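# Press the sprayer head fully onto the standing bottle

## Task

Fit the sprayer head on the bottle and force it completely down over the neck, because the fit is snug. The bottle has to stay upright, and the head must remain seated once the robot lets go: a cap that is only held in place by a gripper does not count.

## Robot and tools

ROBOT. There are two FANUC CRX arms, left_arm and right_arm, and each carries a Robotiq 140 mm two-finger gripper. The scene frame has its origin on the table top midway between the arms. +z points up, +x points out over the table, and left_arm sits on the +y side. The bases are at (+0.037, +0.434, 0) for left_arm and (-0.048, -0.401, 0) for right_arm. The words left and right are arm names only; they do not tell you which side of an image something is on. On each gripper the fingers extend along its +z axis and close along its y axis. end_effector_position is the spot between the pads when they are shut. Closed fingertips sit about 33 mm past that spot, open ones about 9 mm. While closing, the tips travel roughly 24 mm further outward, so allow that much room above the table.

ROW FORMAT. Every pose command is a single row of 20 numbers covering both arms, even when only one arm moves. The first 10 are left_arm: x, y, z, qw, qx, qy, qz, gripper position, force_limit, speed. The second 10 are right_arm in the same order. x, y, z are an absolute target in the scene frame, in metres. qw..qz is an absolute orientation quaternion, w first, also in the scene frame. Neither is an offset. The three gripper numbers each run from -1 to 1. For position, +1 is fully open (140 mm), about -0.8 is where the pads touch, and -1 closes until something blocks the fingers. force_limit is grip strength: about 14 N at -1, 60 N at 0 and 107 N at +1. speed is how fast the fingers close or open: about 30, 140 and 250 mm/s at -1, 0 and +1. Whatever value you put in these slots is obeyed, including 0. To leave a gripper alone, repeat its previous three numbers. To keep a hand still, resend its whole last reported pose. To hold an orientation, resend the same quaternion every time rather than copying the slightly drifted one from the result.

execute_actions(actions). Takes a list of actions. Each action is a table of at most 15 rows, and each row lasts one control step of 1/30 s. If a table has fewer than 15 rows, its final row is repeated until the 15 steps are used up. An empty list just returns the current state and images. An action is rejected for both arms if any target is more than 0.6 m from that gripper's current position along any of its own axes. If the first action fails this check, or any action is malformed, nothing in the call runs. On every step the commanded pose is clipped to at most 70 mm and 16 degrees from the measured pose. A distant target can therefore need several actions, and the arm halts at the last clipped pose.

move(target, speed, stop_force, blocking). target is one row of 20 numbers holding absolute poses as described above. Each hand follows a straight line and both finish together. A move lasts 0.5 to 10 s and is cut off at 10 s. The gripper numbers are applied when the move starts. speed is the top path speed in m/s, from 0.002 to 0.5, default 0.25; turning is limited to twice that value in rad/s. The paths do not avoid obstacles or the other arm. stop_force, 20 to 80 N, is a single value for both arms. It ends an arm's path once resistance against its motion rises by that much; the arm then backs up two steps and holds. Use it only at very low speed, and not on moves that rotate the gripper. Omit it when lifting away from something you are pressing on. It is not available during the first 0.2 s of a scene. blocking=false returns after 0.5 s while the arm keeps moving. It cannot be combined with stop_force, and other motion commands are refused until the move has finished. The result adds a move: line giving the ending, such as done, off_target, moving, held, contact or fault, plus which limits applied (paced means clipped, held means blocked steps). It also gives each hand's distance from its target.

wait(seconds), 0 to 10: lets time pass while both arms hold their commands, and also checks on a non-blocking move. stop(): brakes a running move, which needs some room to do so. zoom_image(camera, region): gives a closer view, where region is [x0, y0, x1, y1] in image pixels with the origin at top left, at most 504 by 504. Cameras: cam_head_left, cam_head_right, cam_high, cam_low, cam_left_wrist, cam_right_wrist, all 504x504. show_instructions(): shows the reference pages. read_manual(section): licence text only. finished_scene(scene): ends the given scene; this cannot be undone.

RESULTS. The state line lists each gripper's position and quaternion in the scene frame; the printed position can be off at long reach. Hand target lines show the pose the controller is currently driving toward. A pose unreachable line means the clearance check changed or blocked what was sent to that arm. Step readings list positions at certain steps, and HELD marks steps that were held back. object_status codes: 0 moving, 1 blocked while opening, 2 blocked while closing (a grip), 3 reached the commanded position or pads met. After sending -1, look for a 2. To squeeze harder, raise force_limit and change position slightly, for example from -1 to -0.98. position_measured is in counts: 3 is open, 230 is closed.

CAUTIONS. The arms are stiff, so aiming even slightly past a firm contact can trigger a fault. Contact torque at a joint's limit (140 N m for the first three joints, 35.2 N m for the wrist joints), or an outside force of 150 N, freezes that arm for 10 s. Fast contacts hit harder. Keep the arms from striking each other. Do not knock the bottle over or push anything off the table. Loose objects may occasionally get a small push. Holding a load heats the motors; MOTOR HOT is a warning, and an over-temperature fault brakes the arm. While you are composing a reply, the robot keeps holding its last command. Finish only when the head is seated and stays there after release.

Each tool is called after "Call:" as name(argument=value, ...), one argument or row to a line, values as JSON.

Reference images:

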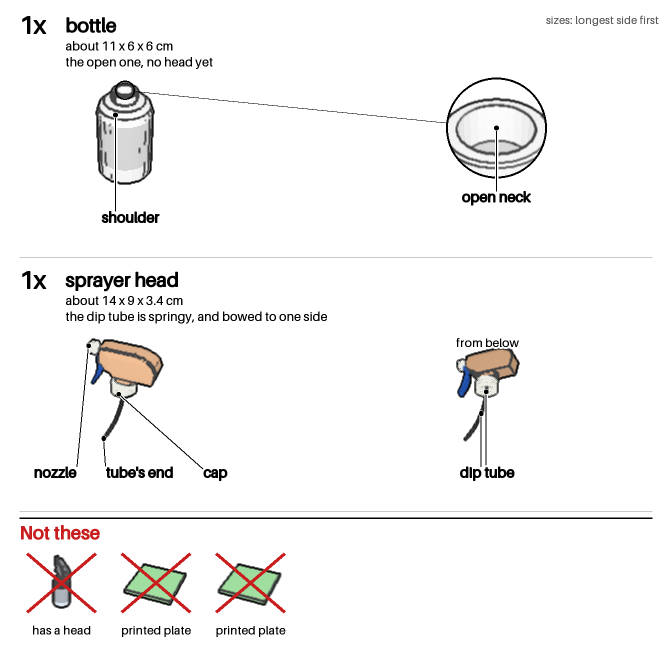

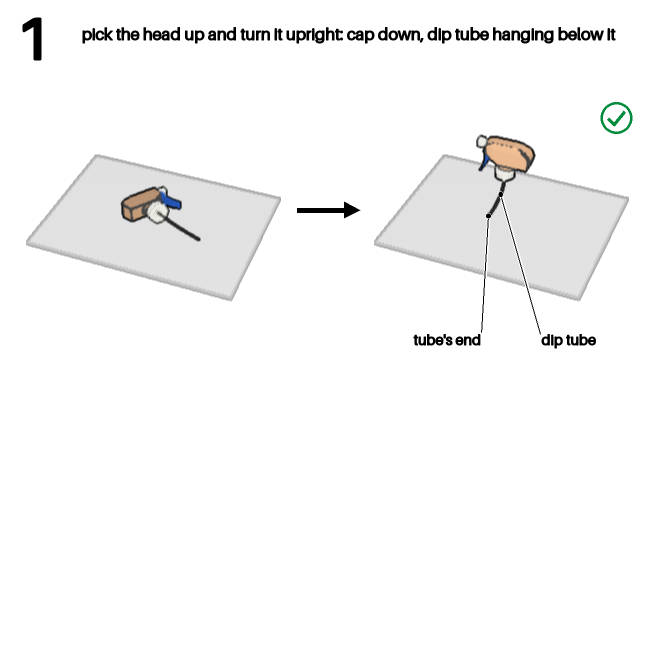

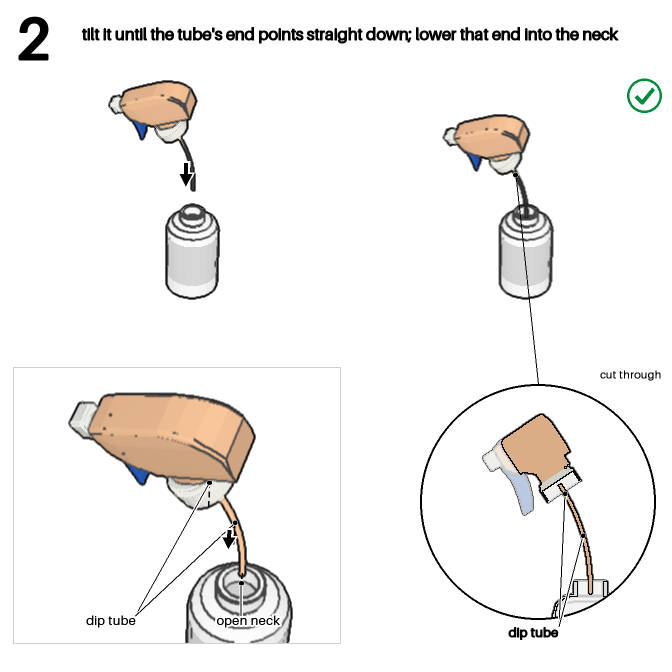

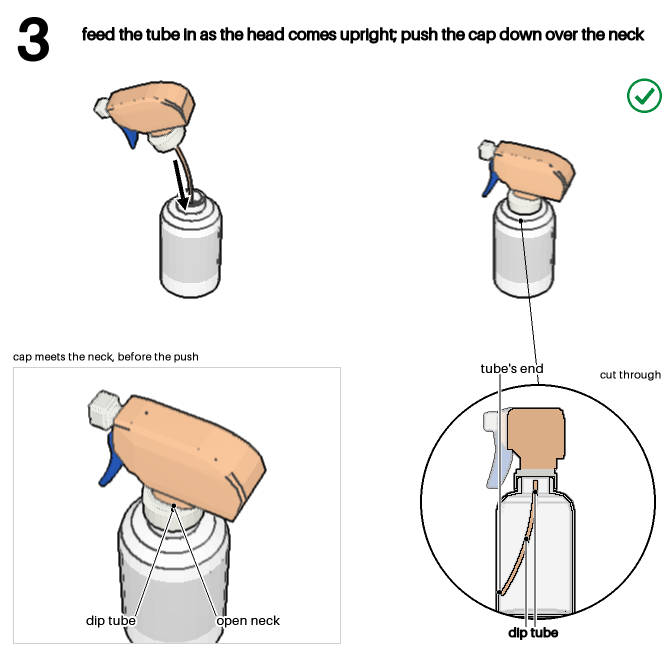

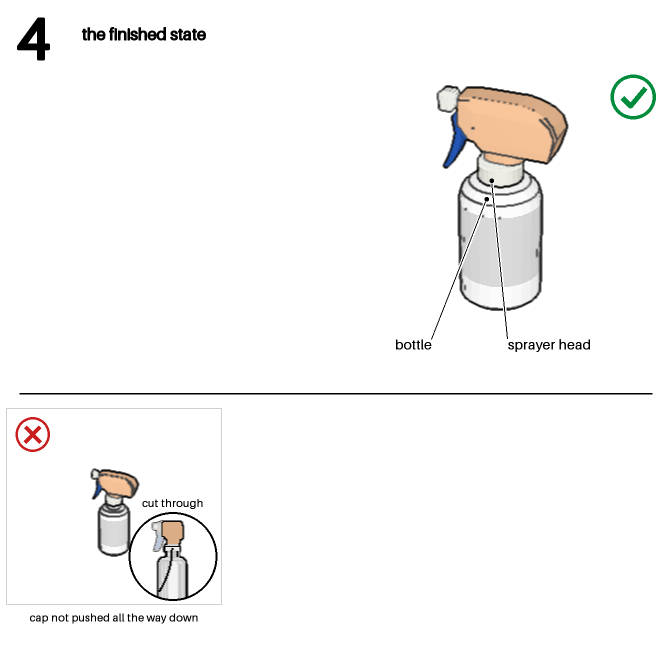

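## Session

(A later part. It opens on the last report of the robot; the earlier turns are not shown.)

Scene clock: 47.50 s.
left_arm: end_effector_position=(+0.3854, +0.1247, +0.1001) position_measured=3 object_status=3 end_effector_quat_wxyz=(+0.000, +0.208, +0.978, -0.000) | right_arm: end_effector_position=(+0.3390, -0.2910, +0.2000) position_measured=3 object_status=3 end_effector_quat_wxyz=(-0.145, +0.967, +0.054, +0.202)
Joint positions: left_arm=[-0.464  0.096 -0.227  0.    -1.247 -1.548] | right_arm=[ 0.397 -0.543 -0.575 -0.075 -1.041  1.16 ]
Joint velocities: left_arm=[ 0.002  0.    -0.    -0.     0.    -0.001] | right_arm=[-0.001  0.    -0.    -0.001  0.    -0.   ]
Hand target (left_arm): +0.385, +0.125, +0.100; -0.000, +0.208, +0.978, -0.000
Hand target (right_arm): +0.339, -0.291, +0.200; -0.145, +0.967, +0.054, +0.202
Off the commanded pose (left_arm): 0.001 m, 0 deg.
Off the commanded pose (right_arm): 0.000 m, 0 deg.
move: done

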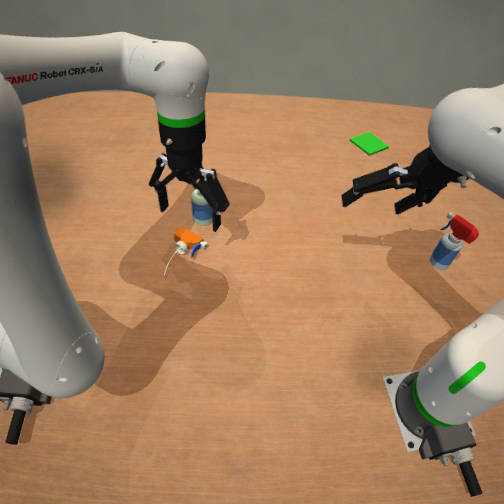

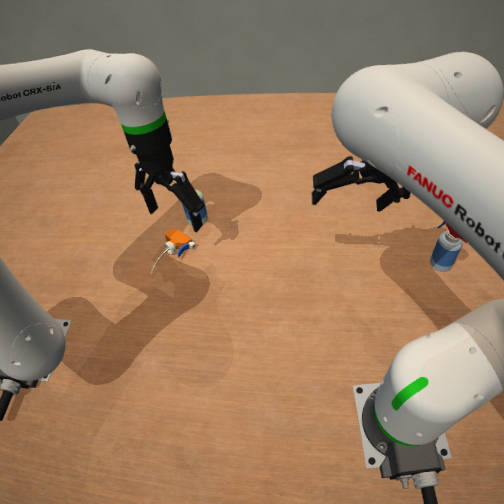

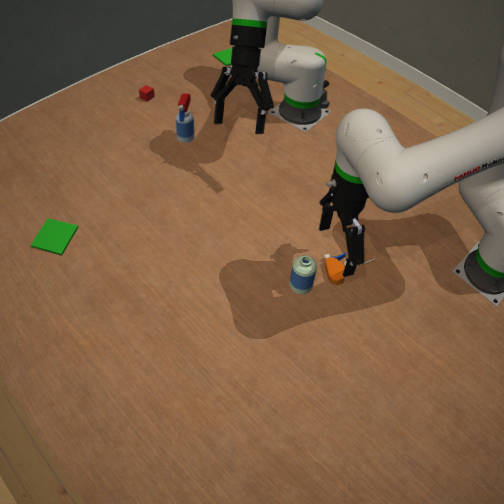

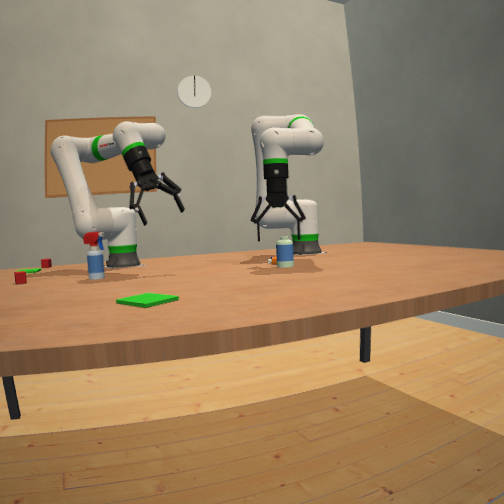

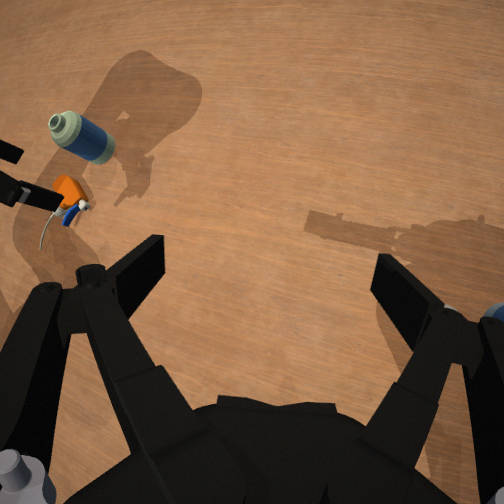

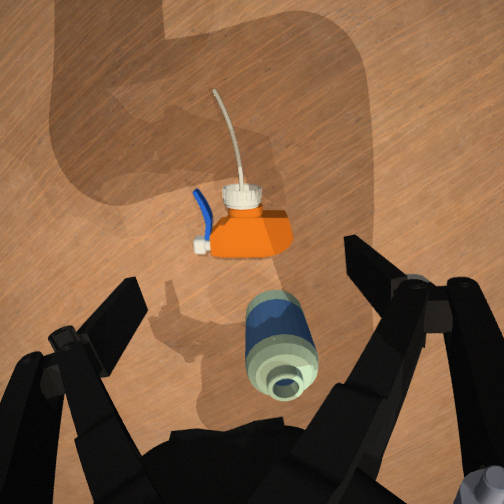

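Call:
move(
  target=[0.385,0.125,0.03,0,-0.276,-0.961,0,1,0,0, 0.339,-0.291,0.200,-0.145,0.967,0.054,0.202,1,0,0],
  speed=0.1,
)

Call:
move(
  target=[0.385,0.125,0.03,0,-0.276,-0.961,0,-1,1,0, 0.339,-0.291,0.200,-0.145,0.967,0.054,0.202,1,0,0],
)

Scene clock: 53.77 s.
left_arm: end_effector_position=(+0.3852, +0.1249, +0.0300) position_measured=3 object_status=3 end_effector_quat_wxyz=(+0.000, +0.276, +0.961, -0.000) | right_arm: end_effector_position=(+0.3390, -0.2910, +0.2000) position_measured=3 object_status=3 end_effector_quat_wxyz=(-0.145, +0.967, +0.054, +0.202)
Joint positions: left_arm=[-0.464  0.166 -0.326  0.    -1.079 -1.688] | right_arm=[ 0.397 -0.543 -0.575 -0.075 -1.041  1.16 ]
Joint velocities: left_arm=[-0.001  0.001 -0.     0.002  0.    -0.001] | right_arm=[-0.001  0.    -0.    -0.     0.002 -0.002]
Hand target (left_arm): +0.385, +0.125, +0.030; -0.000, +0.276, +0.961, -0.000
Hand target (right_arm): +0.339, -0.291, +0.200; -0.145, +0.967, +0.054, +0.202
Off the commanded pose (left_arm): 0.000 m, 0 deg.
Off the commanded pose (right_arm): 0.000 m, 0 deg.
move: done

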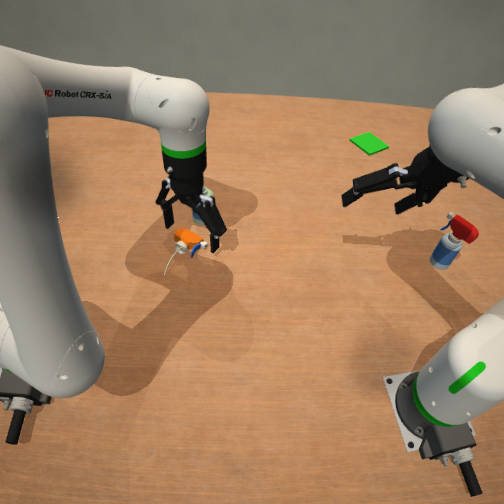

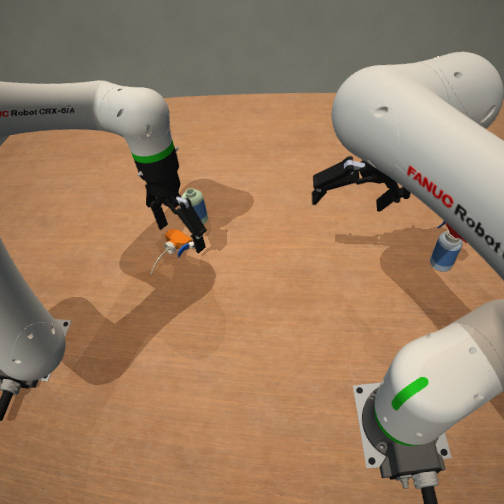

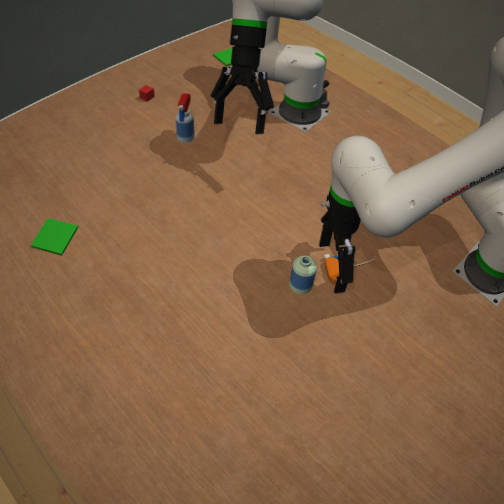

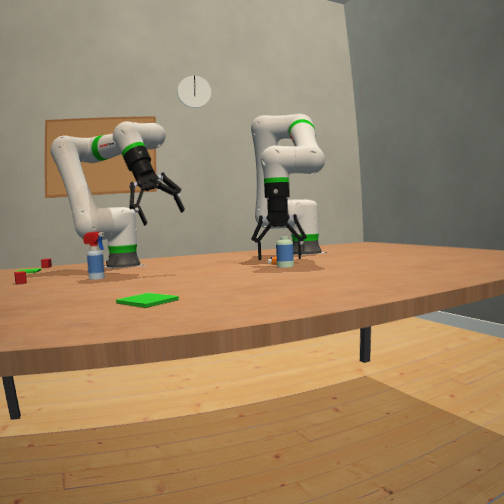

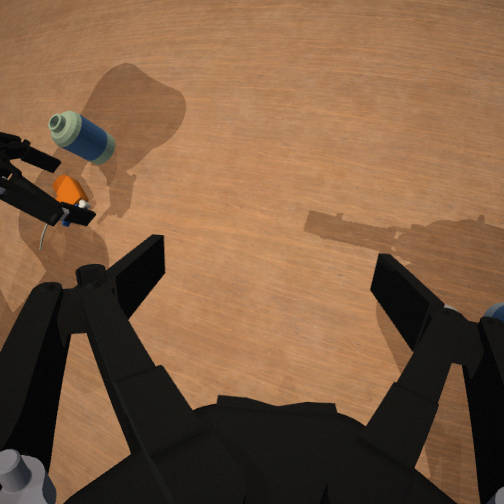

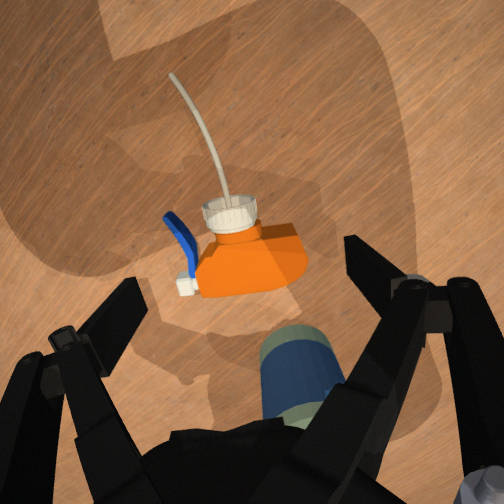

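Scene clock: 54.47 s.
left_arm: end_effector_position=(+0.3851, +0.1250, +0.0301) position_measured=102 object_status=2 end_effector_quat_wxyz=(+0.000, +0.276, +0.961, -0.000) | right_arm: end_effector_position=(+0.3390, -0.2910, +0.2000) position_measured=3 object_status=3 end_effector_quat_wxyz=(-0.145, +0.967, +0.054, +0.202)
Joint positions: left_arm=[-0.464  0.165 -0.326  0.    -1.079 -1.688] | right_arm=[ 0.397 -0.543 -0.575 -0.075 -1.041  1.16 ]
Joint velocities: left_arm=[-0.     0.001 -0.    -0.002  0.     0.001] | right_arm=[-0.     0.    -0.     0.001 -0.001  0.001]
Hand target (left_arm): +0.385, +0.125, +0.030; -0.000, +0.276, +0.961, -0.000
Hand target (right_arm): +0.339, -0.291, +0.200; -0.145, +0.967, +0.054, +0.202
Off the commanded pose (left_arm): 0.000 m, 0 deg.
Off the commanded pose (right_arm): 0.000 m, 0 deg.
move: done

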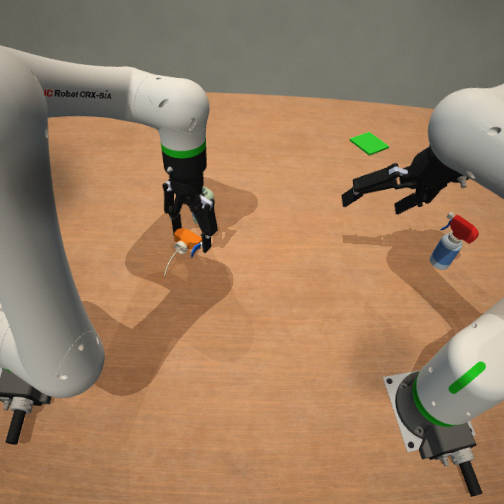

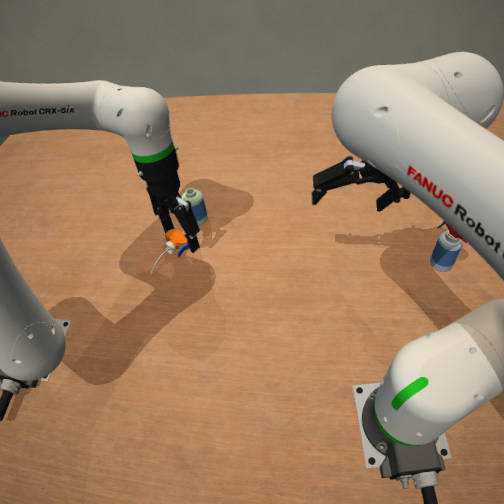

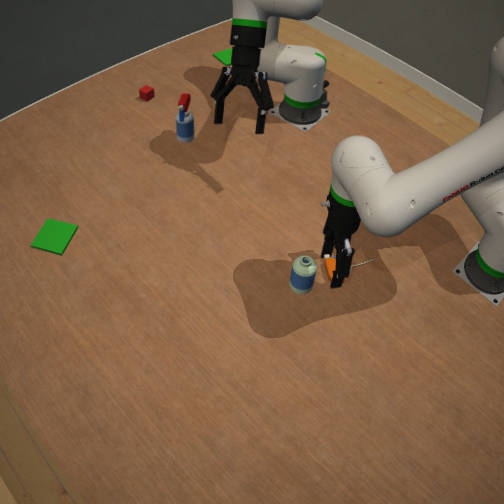

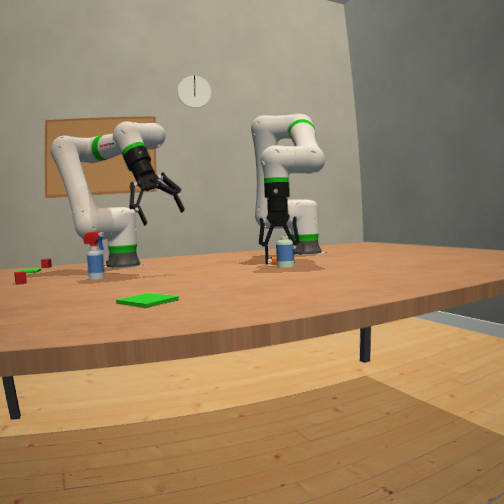

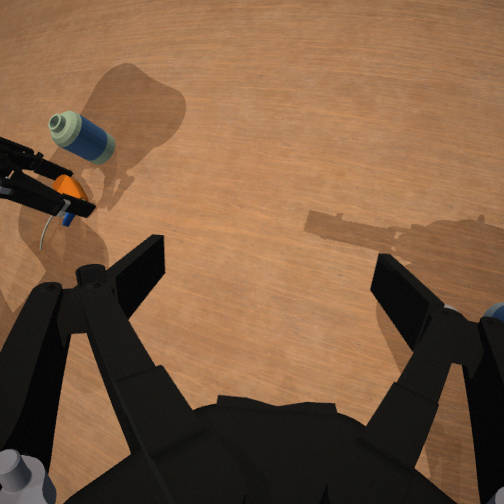

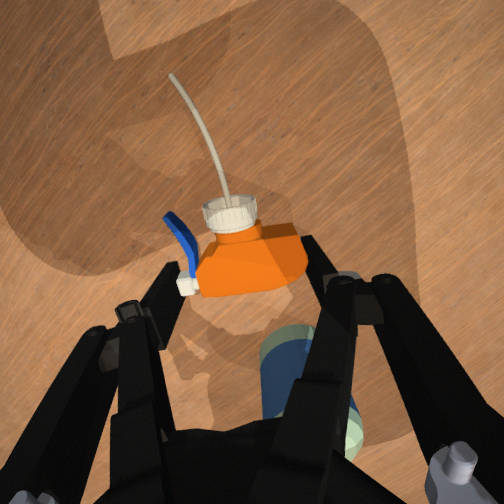

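Call:
move(
  target=[0.385,0.15,0.25,0,-0.276,-0.961,0,-1,1,0, 0.44,-0.15,0.15,0.380,-0.596,-0.596,-0.380,1,0,0],
)

Call:
move(
  target=[0.42,0.2,0.30,0.5,0.5,0.5,-0.5,-1,1,0, 0.466,-0.02,0.07,0.380,-0.596,-0.596,-0.380,1,0,0],
)

Scene clock: 71.60 s.
left_arm: end_effector_position=(+0.3842, +0.1505, +0.2500) position_measured=102 object_status=2 end_effector_quat_wxyz=(+0.000, +0.276, +0.961, +0.000) | right_arm: end_effector_position=(+0.4406, -0.1501, +0.1506) position_measured=3 object_status=3 end_effector_quat_wxyz=(-0.381, +0.595, +0.596, +0.380)
Joint positions: left_arm=[-0.412 -0.003  0.024 -0.001 -1.598 -1.739] | right_arm=[-0.188  0.342 -0.041 -1.151 -1.45   3.507]
Joint velocities: left_arm=[-0.    -0.001  0.    -0.002 -0.    -0.   ] | right_arm=[-0.001  0.001  0.    -0.     0.    -0.001]
Hand target (left_arm): +0.384, +0.151, +0.250; +0.000, +0.276, +0.961, +0.000
Hand target (right_arm): +0.441, -0.150, +0.151; -0.381, +0.595, +0.596, +0.380
Off the commanded pose (left_arm): 0.001 m, 0 deg.
Off the commanded pose (right_arm): 0.001 m, 0 deg.
move: done

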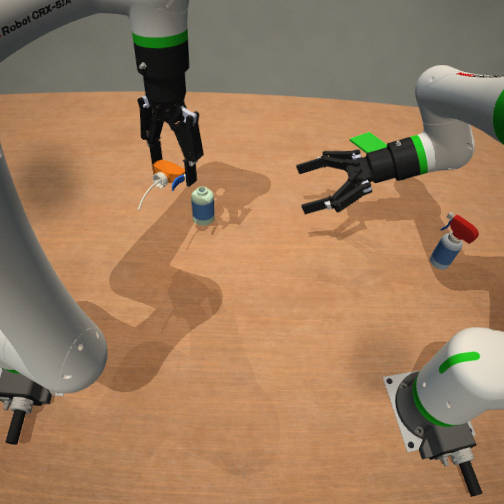

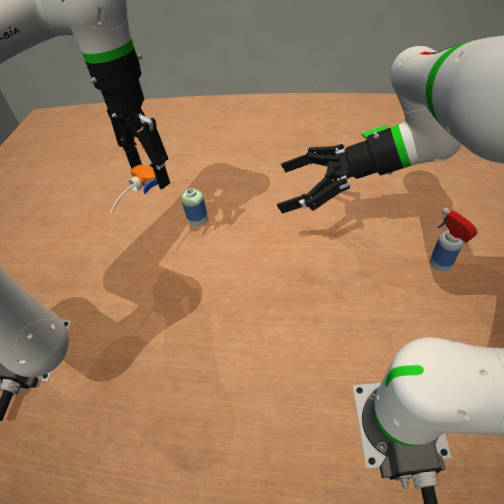

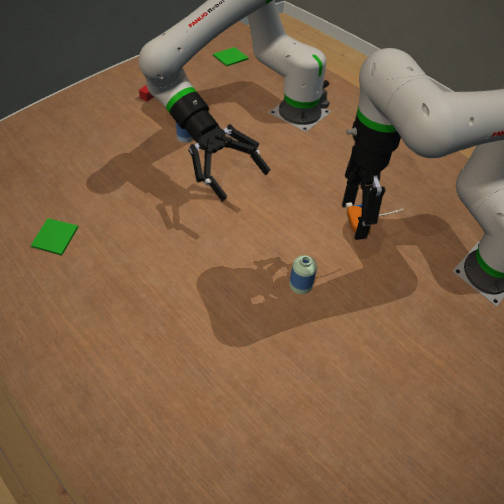

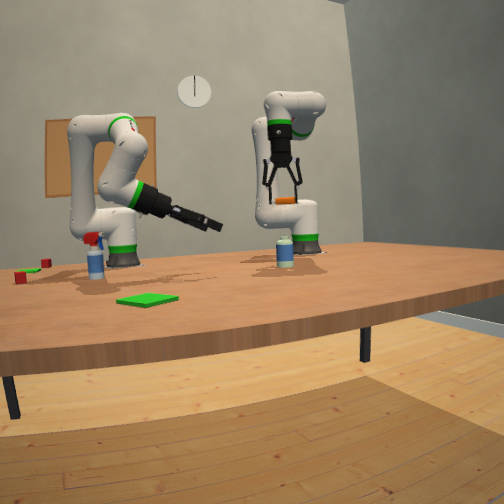

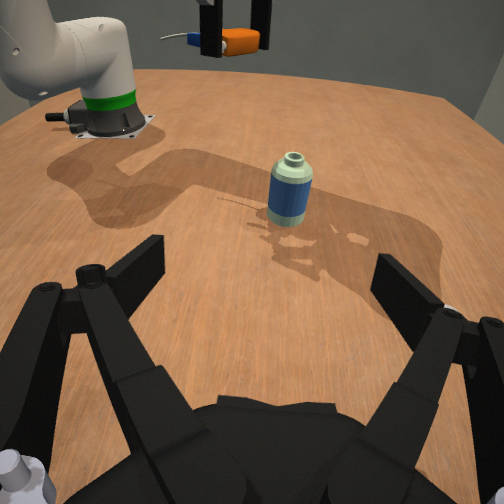

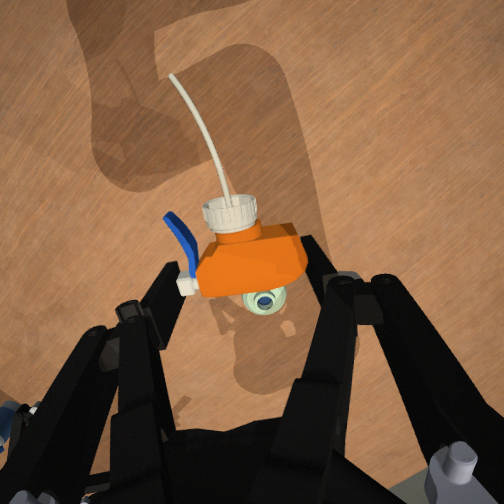

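Scene clock: 75.57 s.
left_arm: end_effector_position=(+0.4190, +0.1998, +0.2991) position_measured=102 object_status=2 end_effector_quat_wxyz=(+0.435, +0.486, +0.569, -0.501) | right_arm: end_effector_position=(+0.4660, -0.0201, +0.0697) position_measured=3 object_status=3 end_effector_quat_wxyz=(-0.380, +0.596, +0.596, +0.380)
Joint positions: left_arm=[ 0.416  0.065 -0.807  1.159 -1.747 -3.927] | right_arm=[ 0.04   0.52   0.002 -1.263 -1.207  3.56 ]
Joint velocities: left_arm=[ 0.001  0.004  0.004 -0.003 -0.003  0.001] | right_arm=[ 0.001  0.001  0.     0.     0.002 -0.   ]
Hand target (left_arm): +0.419, +0.200, +0.299; +0.435, +0.486, +0.569, -0.501
Hand target (right_arm): +0.466, -0.020, +0.070; -0.380, +0.596, +0.596, +0.380
Off the commanded pose (left_arm): 0.001 m, 11 deg.
Off the commanded pose (right_arm): 0.000 m, 0 deg.
joint sent to its limit (left arm) — the command would take joint 6 (wrist roll) past its lower limit, so that joint was sent only as far as its limit.
move: off_target (left_arm)

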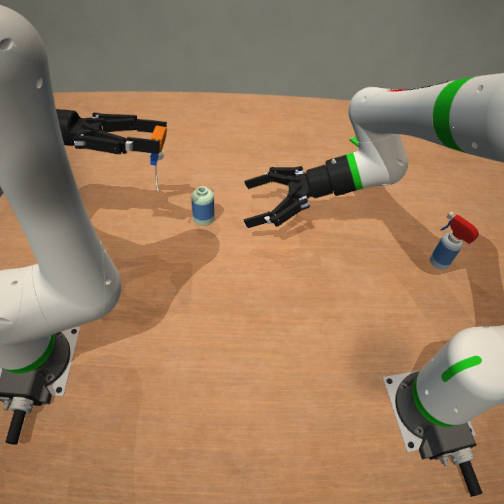

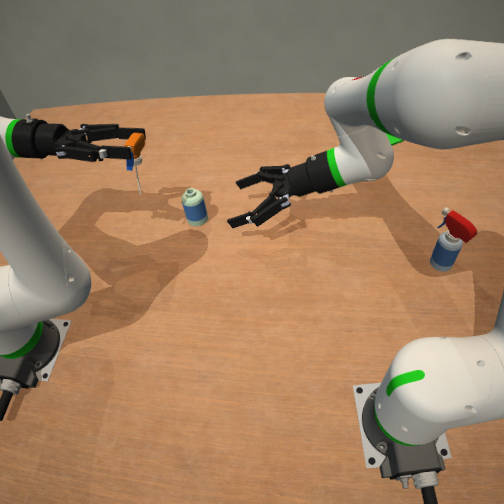

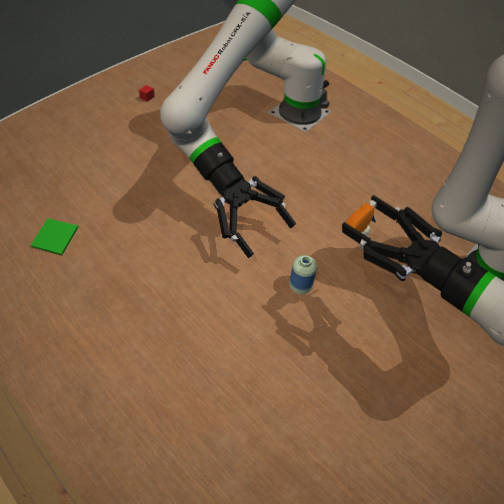

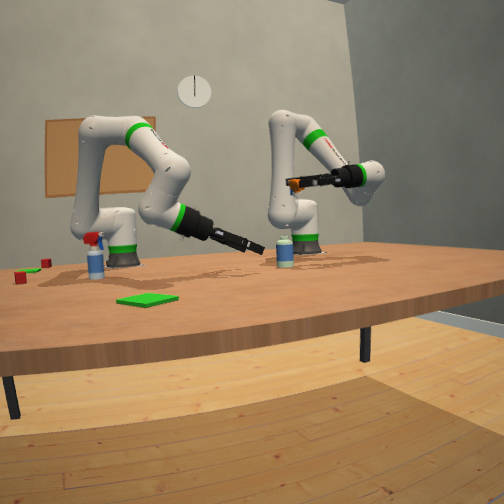

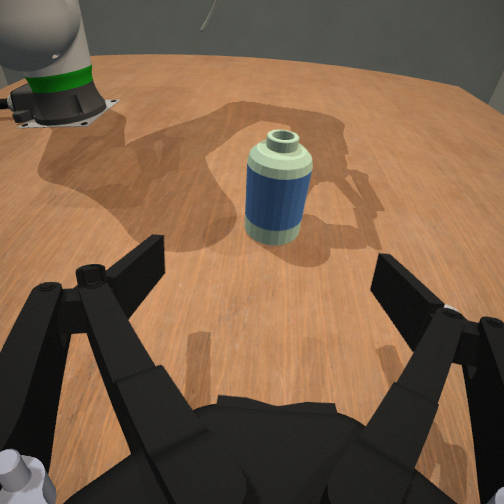

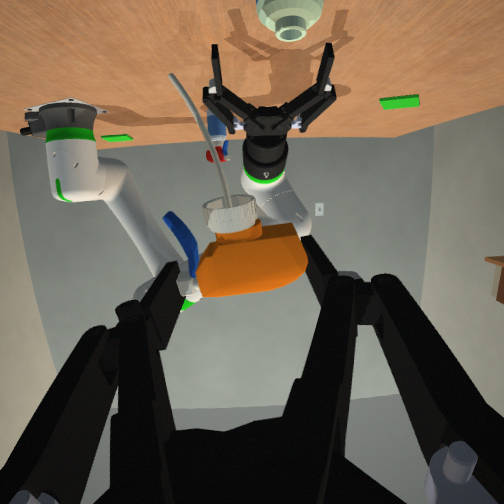

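Call:
move(
  target=[0.42,0.2,0.30,-0.183,-0.183,0.683,-0.683,-1,1,0, 0.468,0.125,0.045,0.380,-0.596,-0.596,-0.380,1,0,0],
  speed=0.4,
)

Call:
move(
  target=[0.42,0.2,0.30,-0.683,-0.683,0.183,-0.183,-1,1,0, 0.468,0.125,0.045,0.380,-0.596,-0.596,-0.380,-1,0,0],
  speed=0.4,
)

Call:
move(
  target=[0.44,0.16,0.30,0.5,0.5,0.5,-0.5,-1,1,0, 0.468,0.125,0.045,0.380,-0.596,-0.596,-0.380,-1,0,0],
  speed=0.4,
)

Scene clock: 86.70 s.
left_arm: end_effector_position=(+0.4199, +0.1999, +0.3000) position_measured=102 object_status=2 end_effector_quat_wxyz=(-0.183, -0.183, +0.683, -0.683) | right_arm: end_effector_position=(+0.4681, +0.1249, +0.0446) position_measured=3 object_status=3 end_effector_quat_wxyz=(-0.380, +0.596, +0.596, +0.380)
Joint positions: left_arm=[ 0.403  0.147 -0.837  1.211 -1.801 -2.073] | right_arm=[ 0.278  0.629  0.117 -1.35  -1.009  3.494]
Joint velocities: left_arm=[-0.002  0.    -0.     0.001  0.     0.   ] | right_arm=[ 0.  0.  0. -0. -0.  0.]
Hand target (left_arm): +0.420, +0.200, +0.300; -0.183, -0.183, +0.683, -0.683
Hand target (right_arm): +0.468, +0.125, +0.045; -0.380, +0.596, +0.596, +0.380
Off the commanded pose (left_arm): 0.000 m, 0 deg.
Off the commanded pose (right_arm): 0.000 m, 0 deg.
move: done

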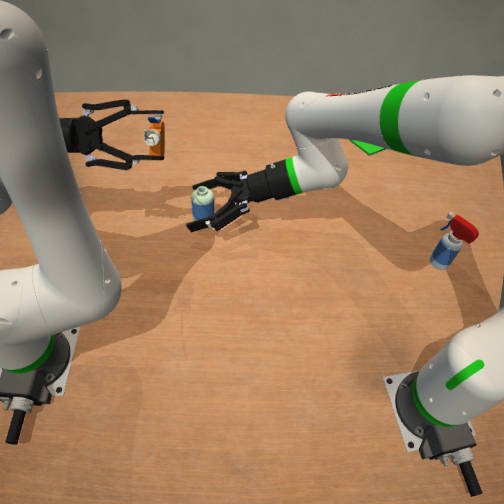

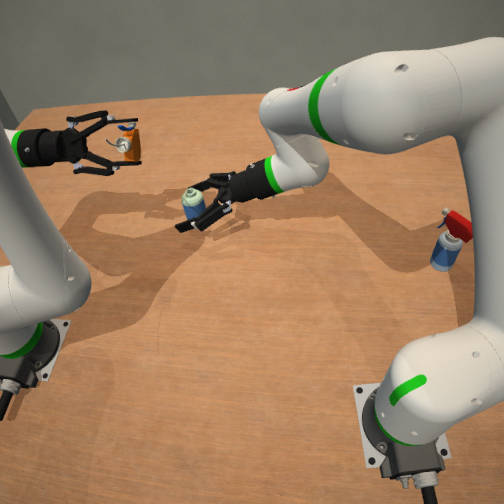

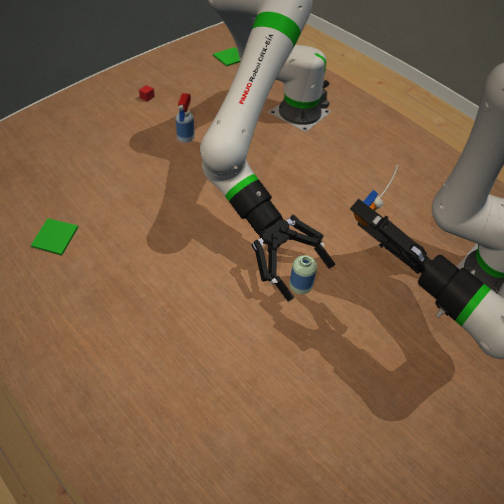

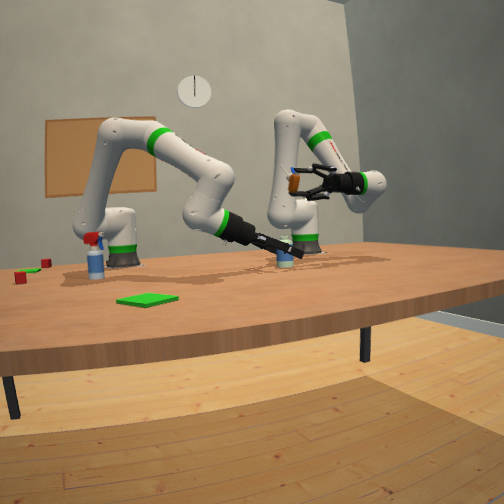

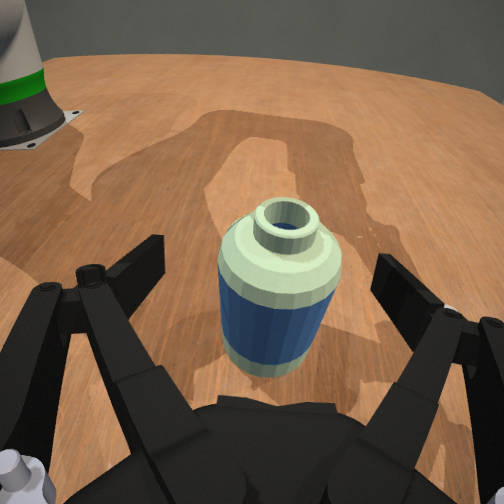

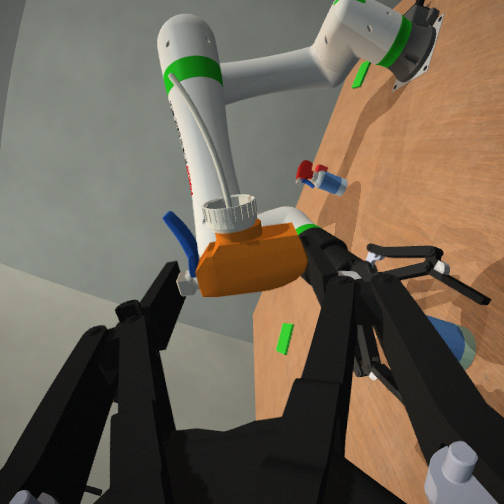

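Scene clock: 89.77 s.
left_arm: end_effector_position=(+0.4200, +0.2000, +0.3000) position_measured=102 object_status=2 end_effector_quat_wxyz=(+0.683, +0.683, -0.183, +0.183) | right_arm: end_effector_position=(+0.4680, +0.1250, +0.0450) position_measured=143 object_status=2 end_effector_quat_wxyz=(-0.380, +0.596, +0.596, +0.380)
Joint positions: left_arm=[ 0.403  0.147 -0.837  1.211 -1.801  0.021] | right_arm=[ 0.277  0.628  0.116 -1.351 -1.009  3.495]
Joint velocities: left_arm=[ 0.001 -0.002  0.    -0.     0.     0.   ] | right_arm=[-0.     0.    -0.    -0.001  0.    -0.   ]
Hand target (left_arm): +0.420, +0.200, +0.300; +0.683, +0.683, -0.183, +0.183
Hand target (right_arm): +0.468, +0.125, +0.045; -0.380, +0.596, +0.596, +0.380
Off the commanded pose (left_arm): 0.000 m, 0 deg.
Off the commanded pose (right_arm): 0.000 m, 0 deg.
move: done

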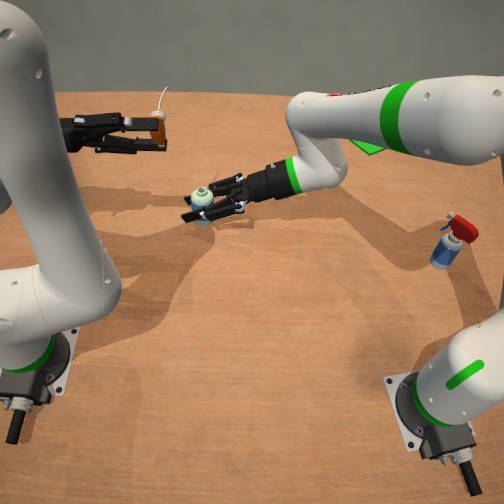

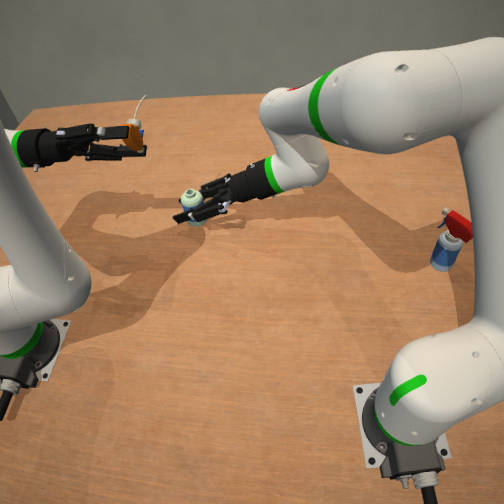

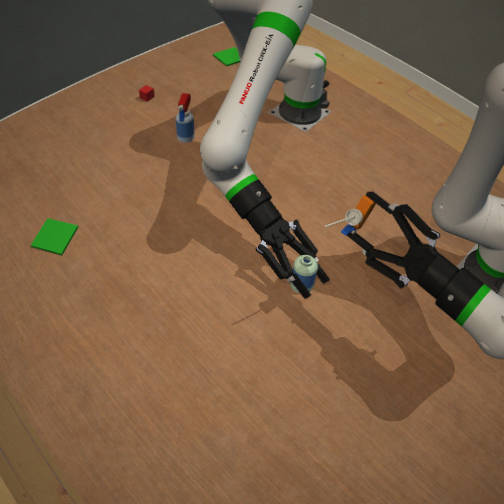

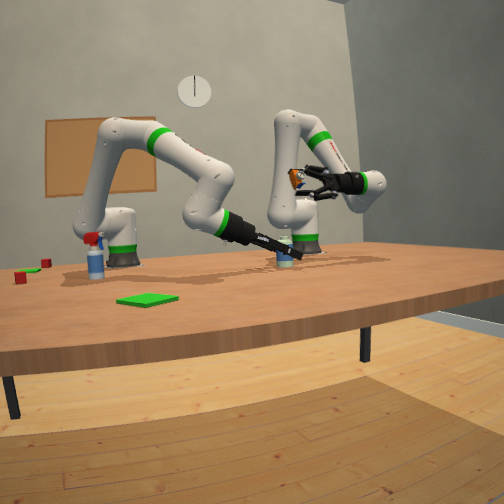

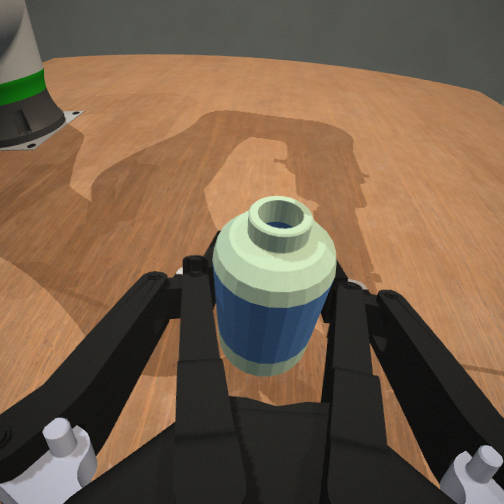

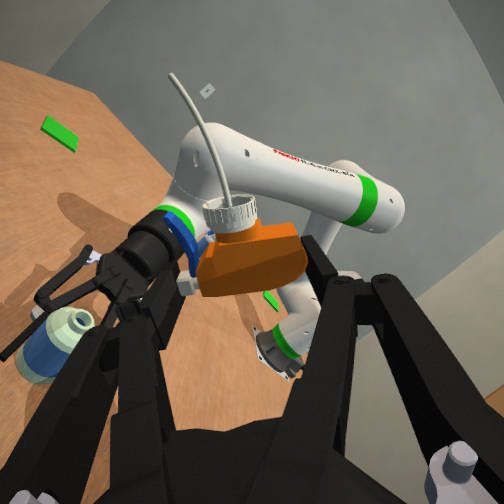

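Scene clock: 92.83 s.
left_arm: end_effector_position=(+0.4401, +0.1600, +0.3003) position_measured=102 object_status=2 end_effector_quat_wxyz=(+0.500, +0.500, +0.500, -0.500) | right_arm: end_effector_position=(+0.4680, +0.1250, +0.0450) position_measured=143 object_status=2 end_effector_quat_wxyz=(-0.380, +0.596, +0.596, +0.380)
Joint positions: left_arm=[ 0.254  0.166 -0.821  1.34  -1.722  2.136] | right_arm=[ 0.277  0.628  0.116 -1.351 -1.009  3.495]
Joint velocities: left_arm=[ 0.001 -0.     0.    -0.001  0.    -0.   ] | right_arm=[-0.     0.    -0.    -0.001 -0.001 -0.001]
Hand target (left_arm): +0.440, +0.160, +0.300; +0.500, +0.500, +0.500, -0.500
Hand target (right_arm): +0.468, +0.125, +0.045; -0.380, +0.596, +0.596, +0.380
Off the commanded pose (left_arm): 0.000 m, 0 deg.
Off the commanded pose (right_arm): 0.000 m, 0 deg.
move: done

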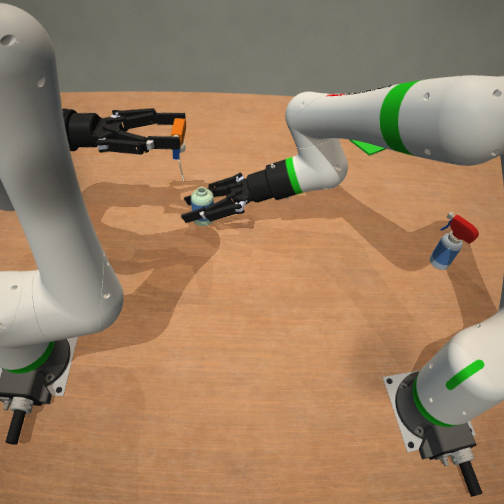

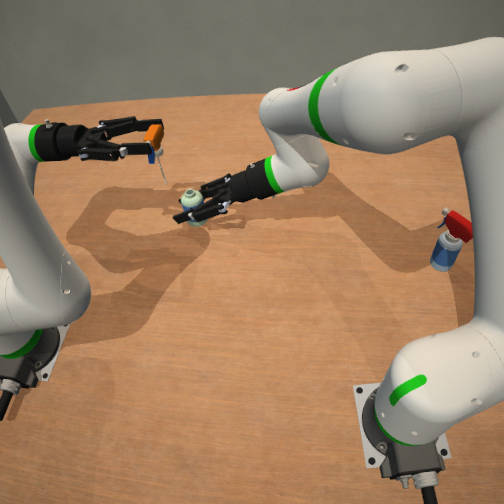

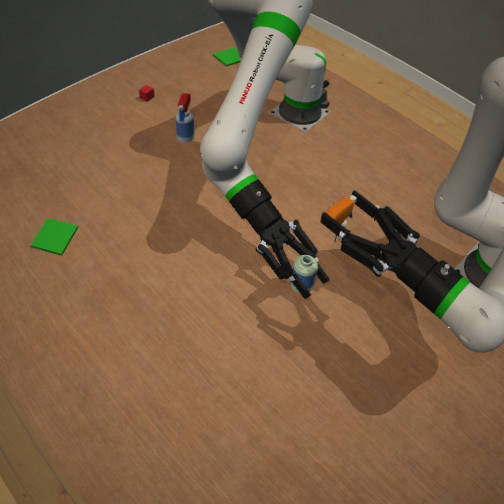

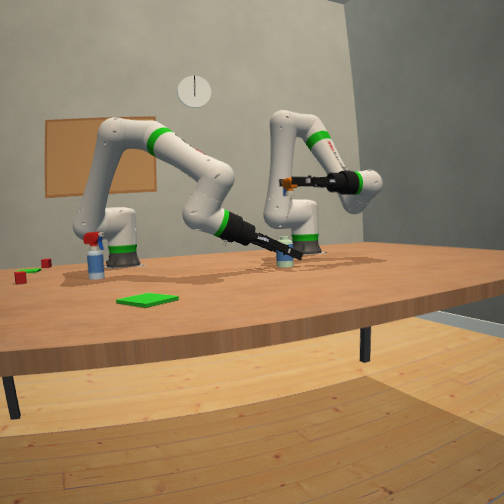

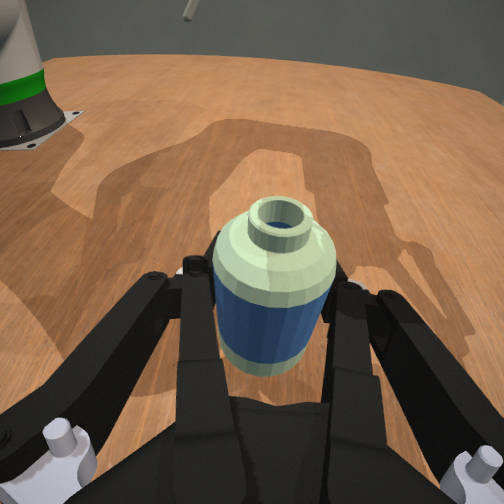

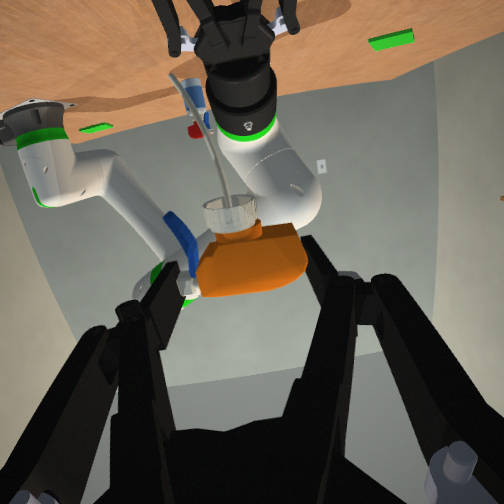

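Call:
zoom_image(
  camera="cam_low",
  region=[220, 150, 360, 290],
)

Call:
zoom_image(
  camera="cam_head_left",
  region=[120, 100, 260, 240],
)

Region (220, 150, 360, 290) of cam_low's 504x504 image, scaled by 3.600, with more detail than that image has.

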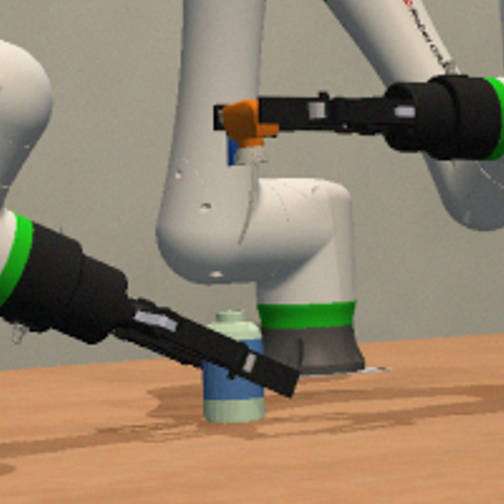

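Region (120, 100, 260, 240) of cam_head_left's 504x504 image, scaled by 3.600, with more detail than that image has.

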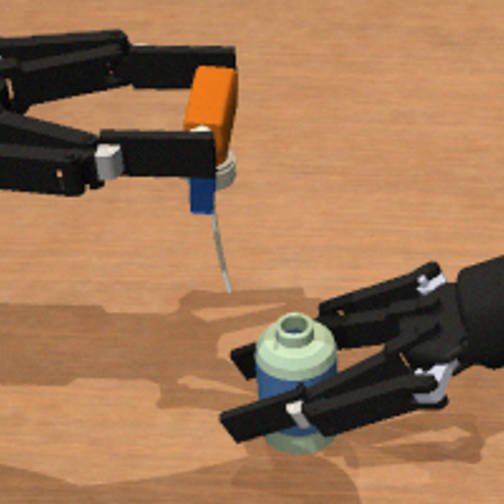

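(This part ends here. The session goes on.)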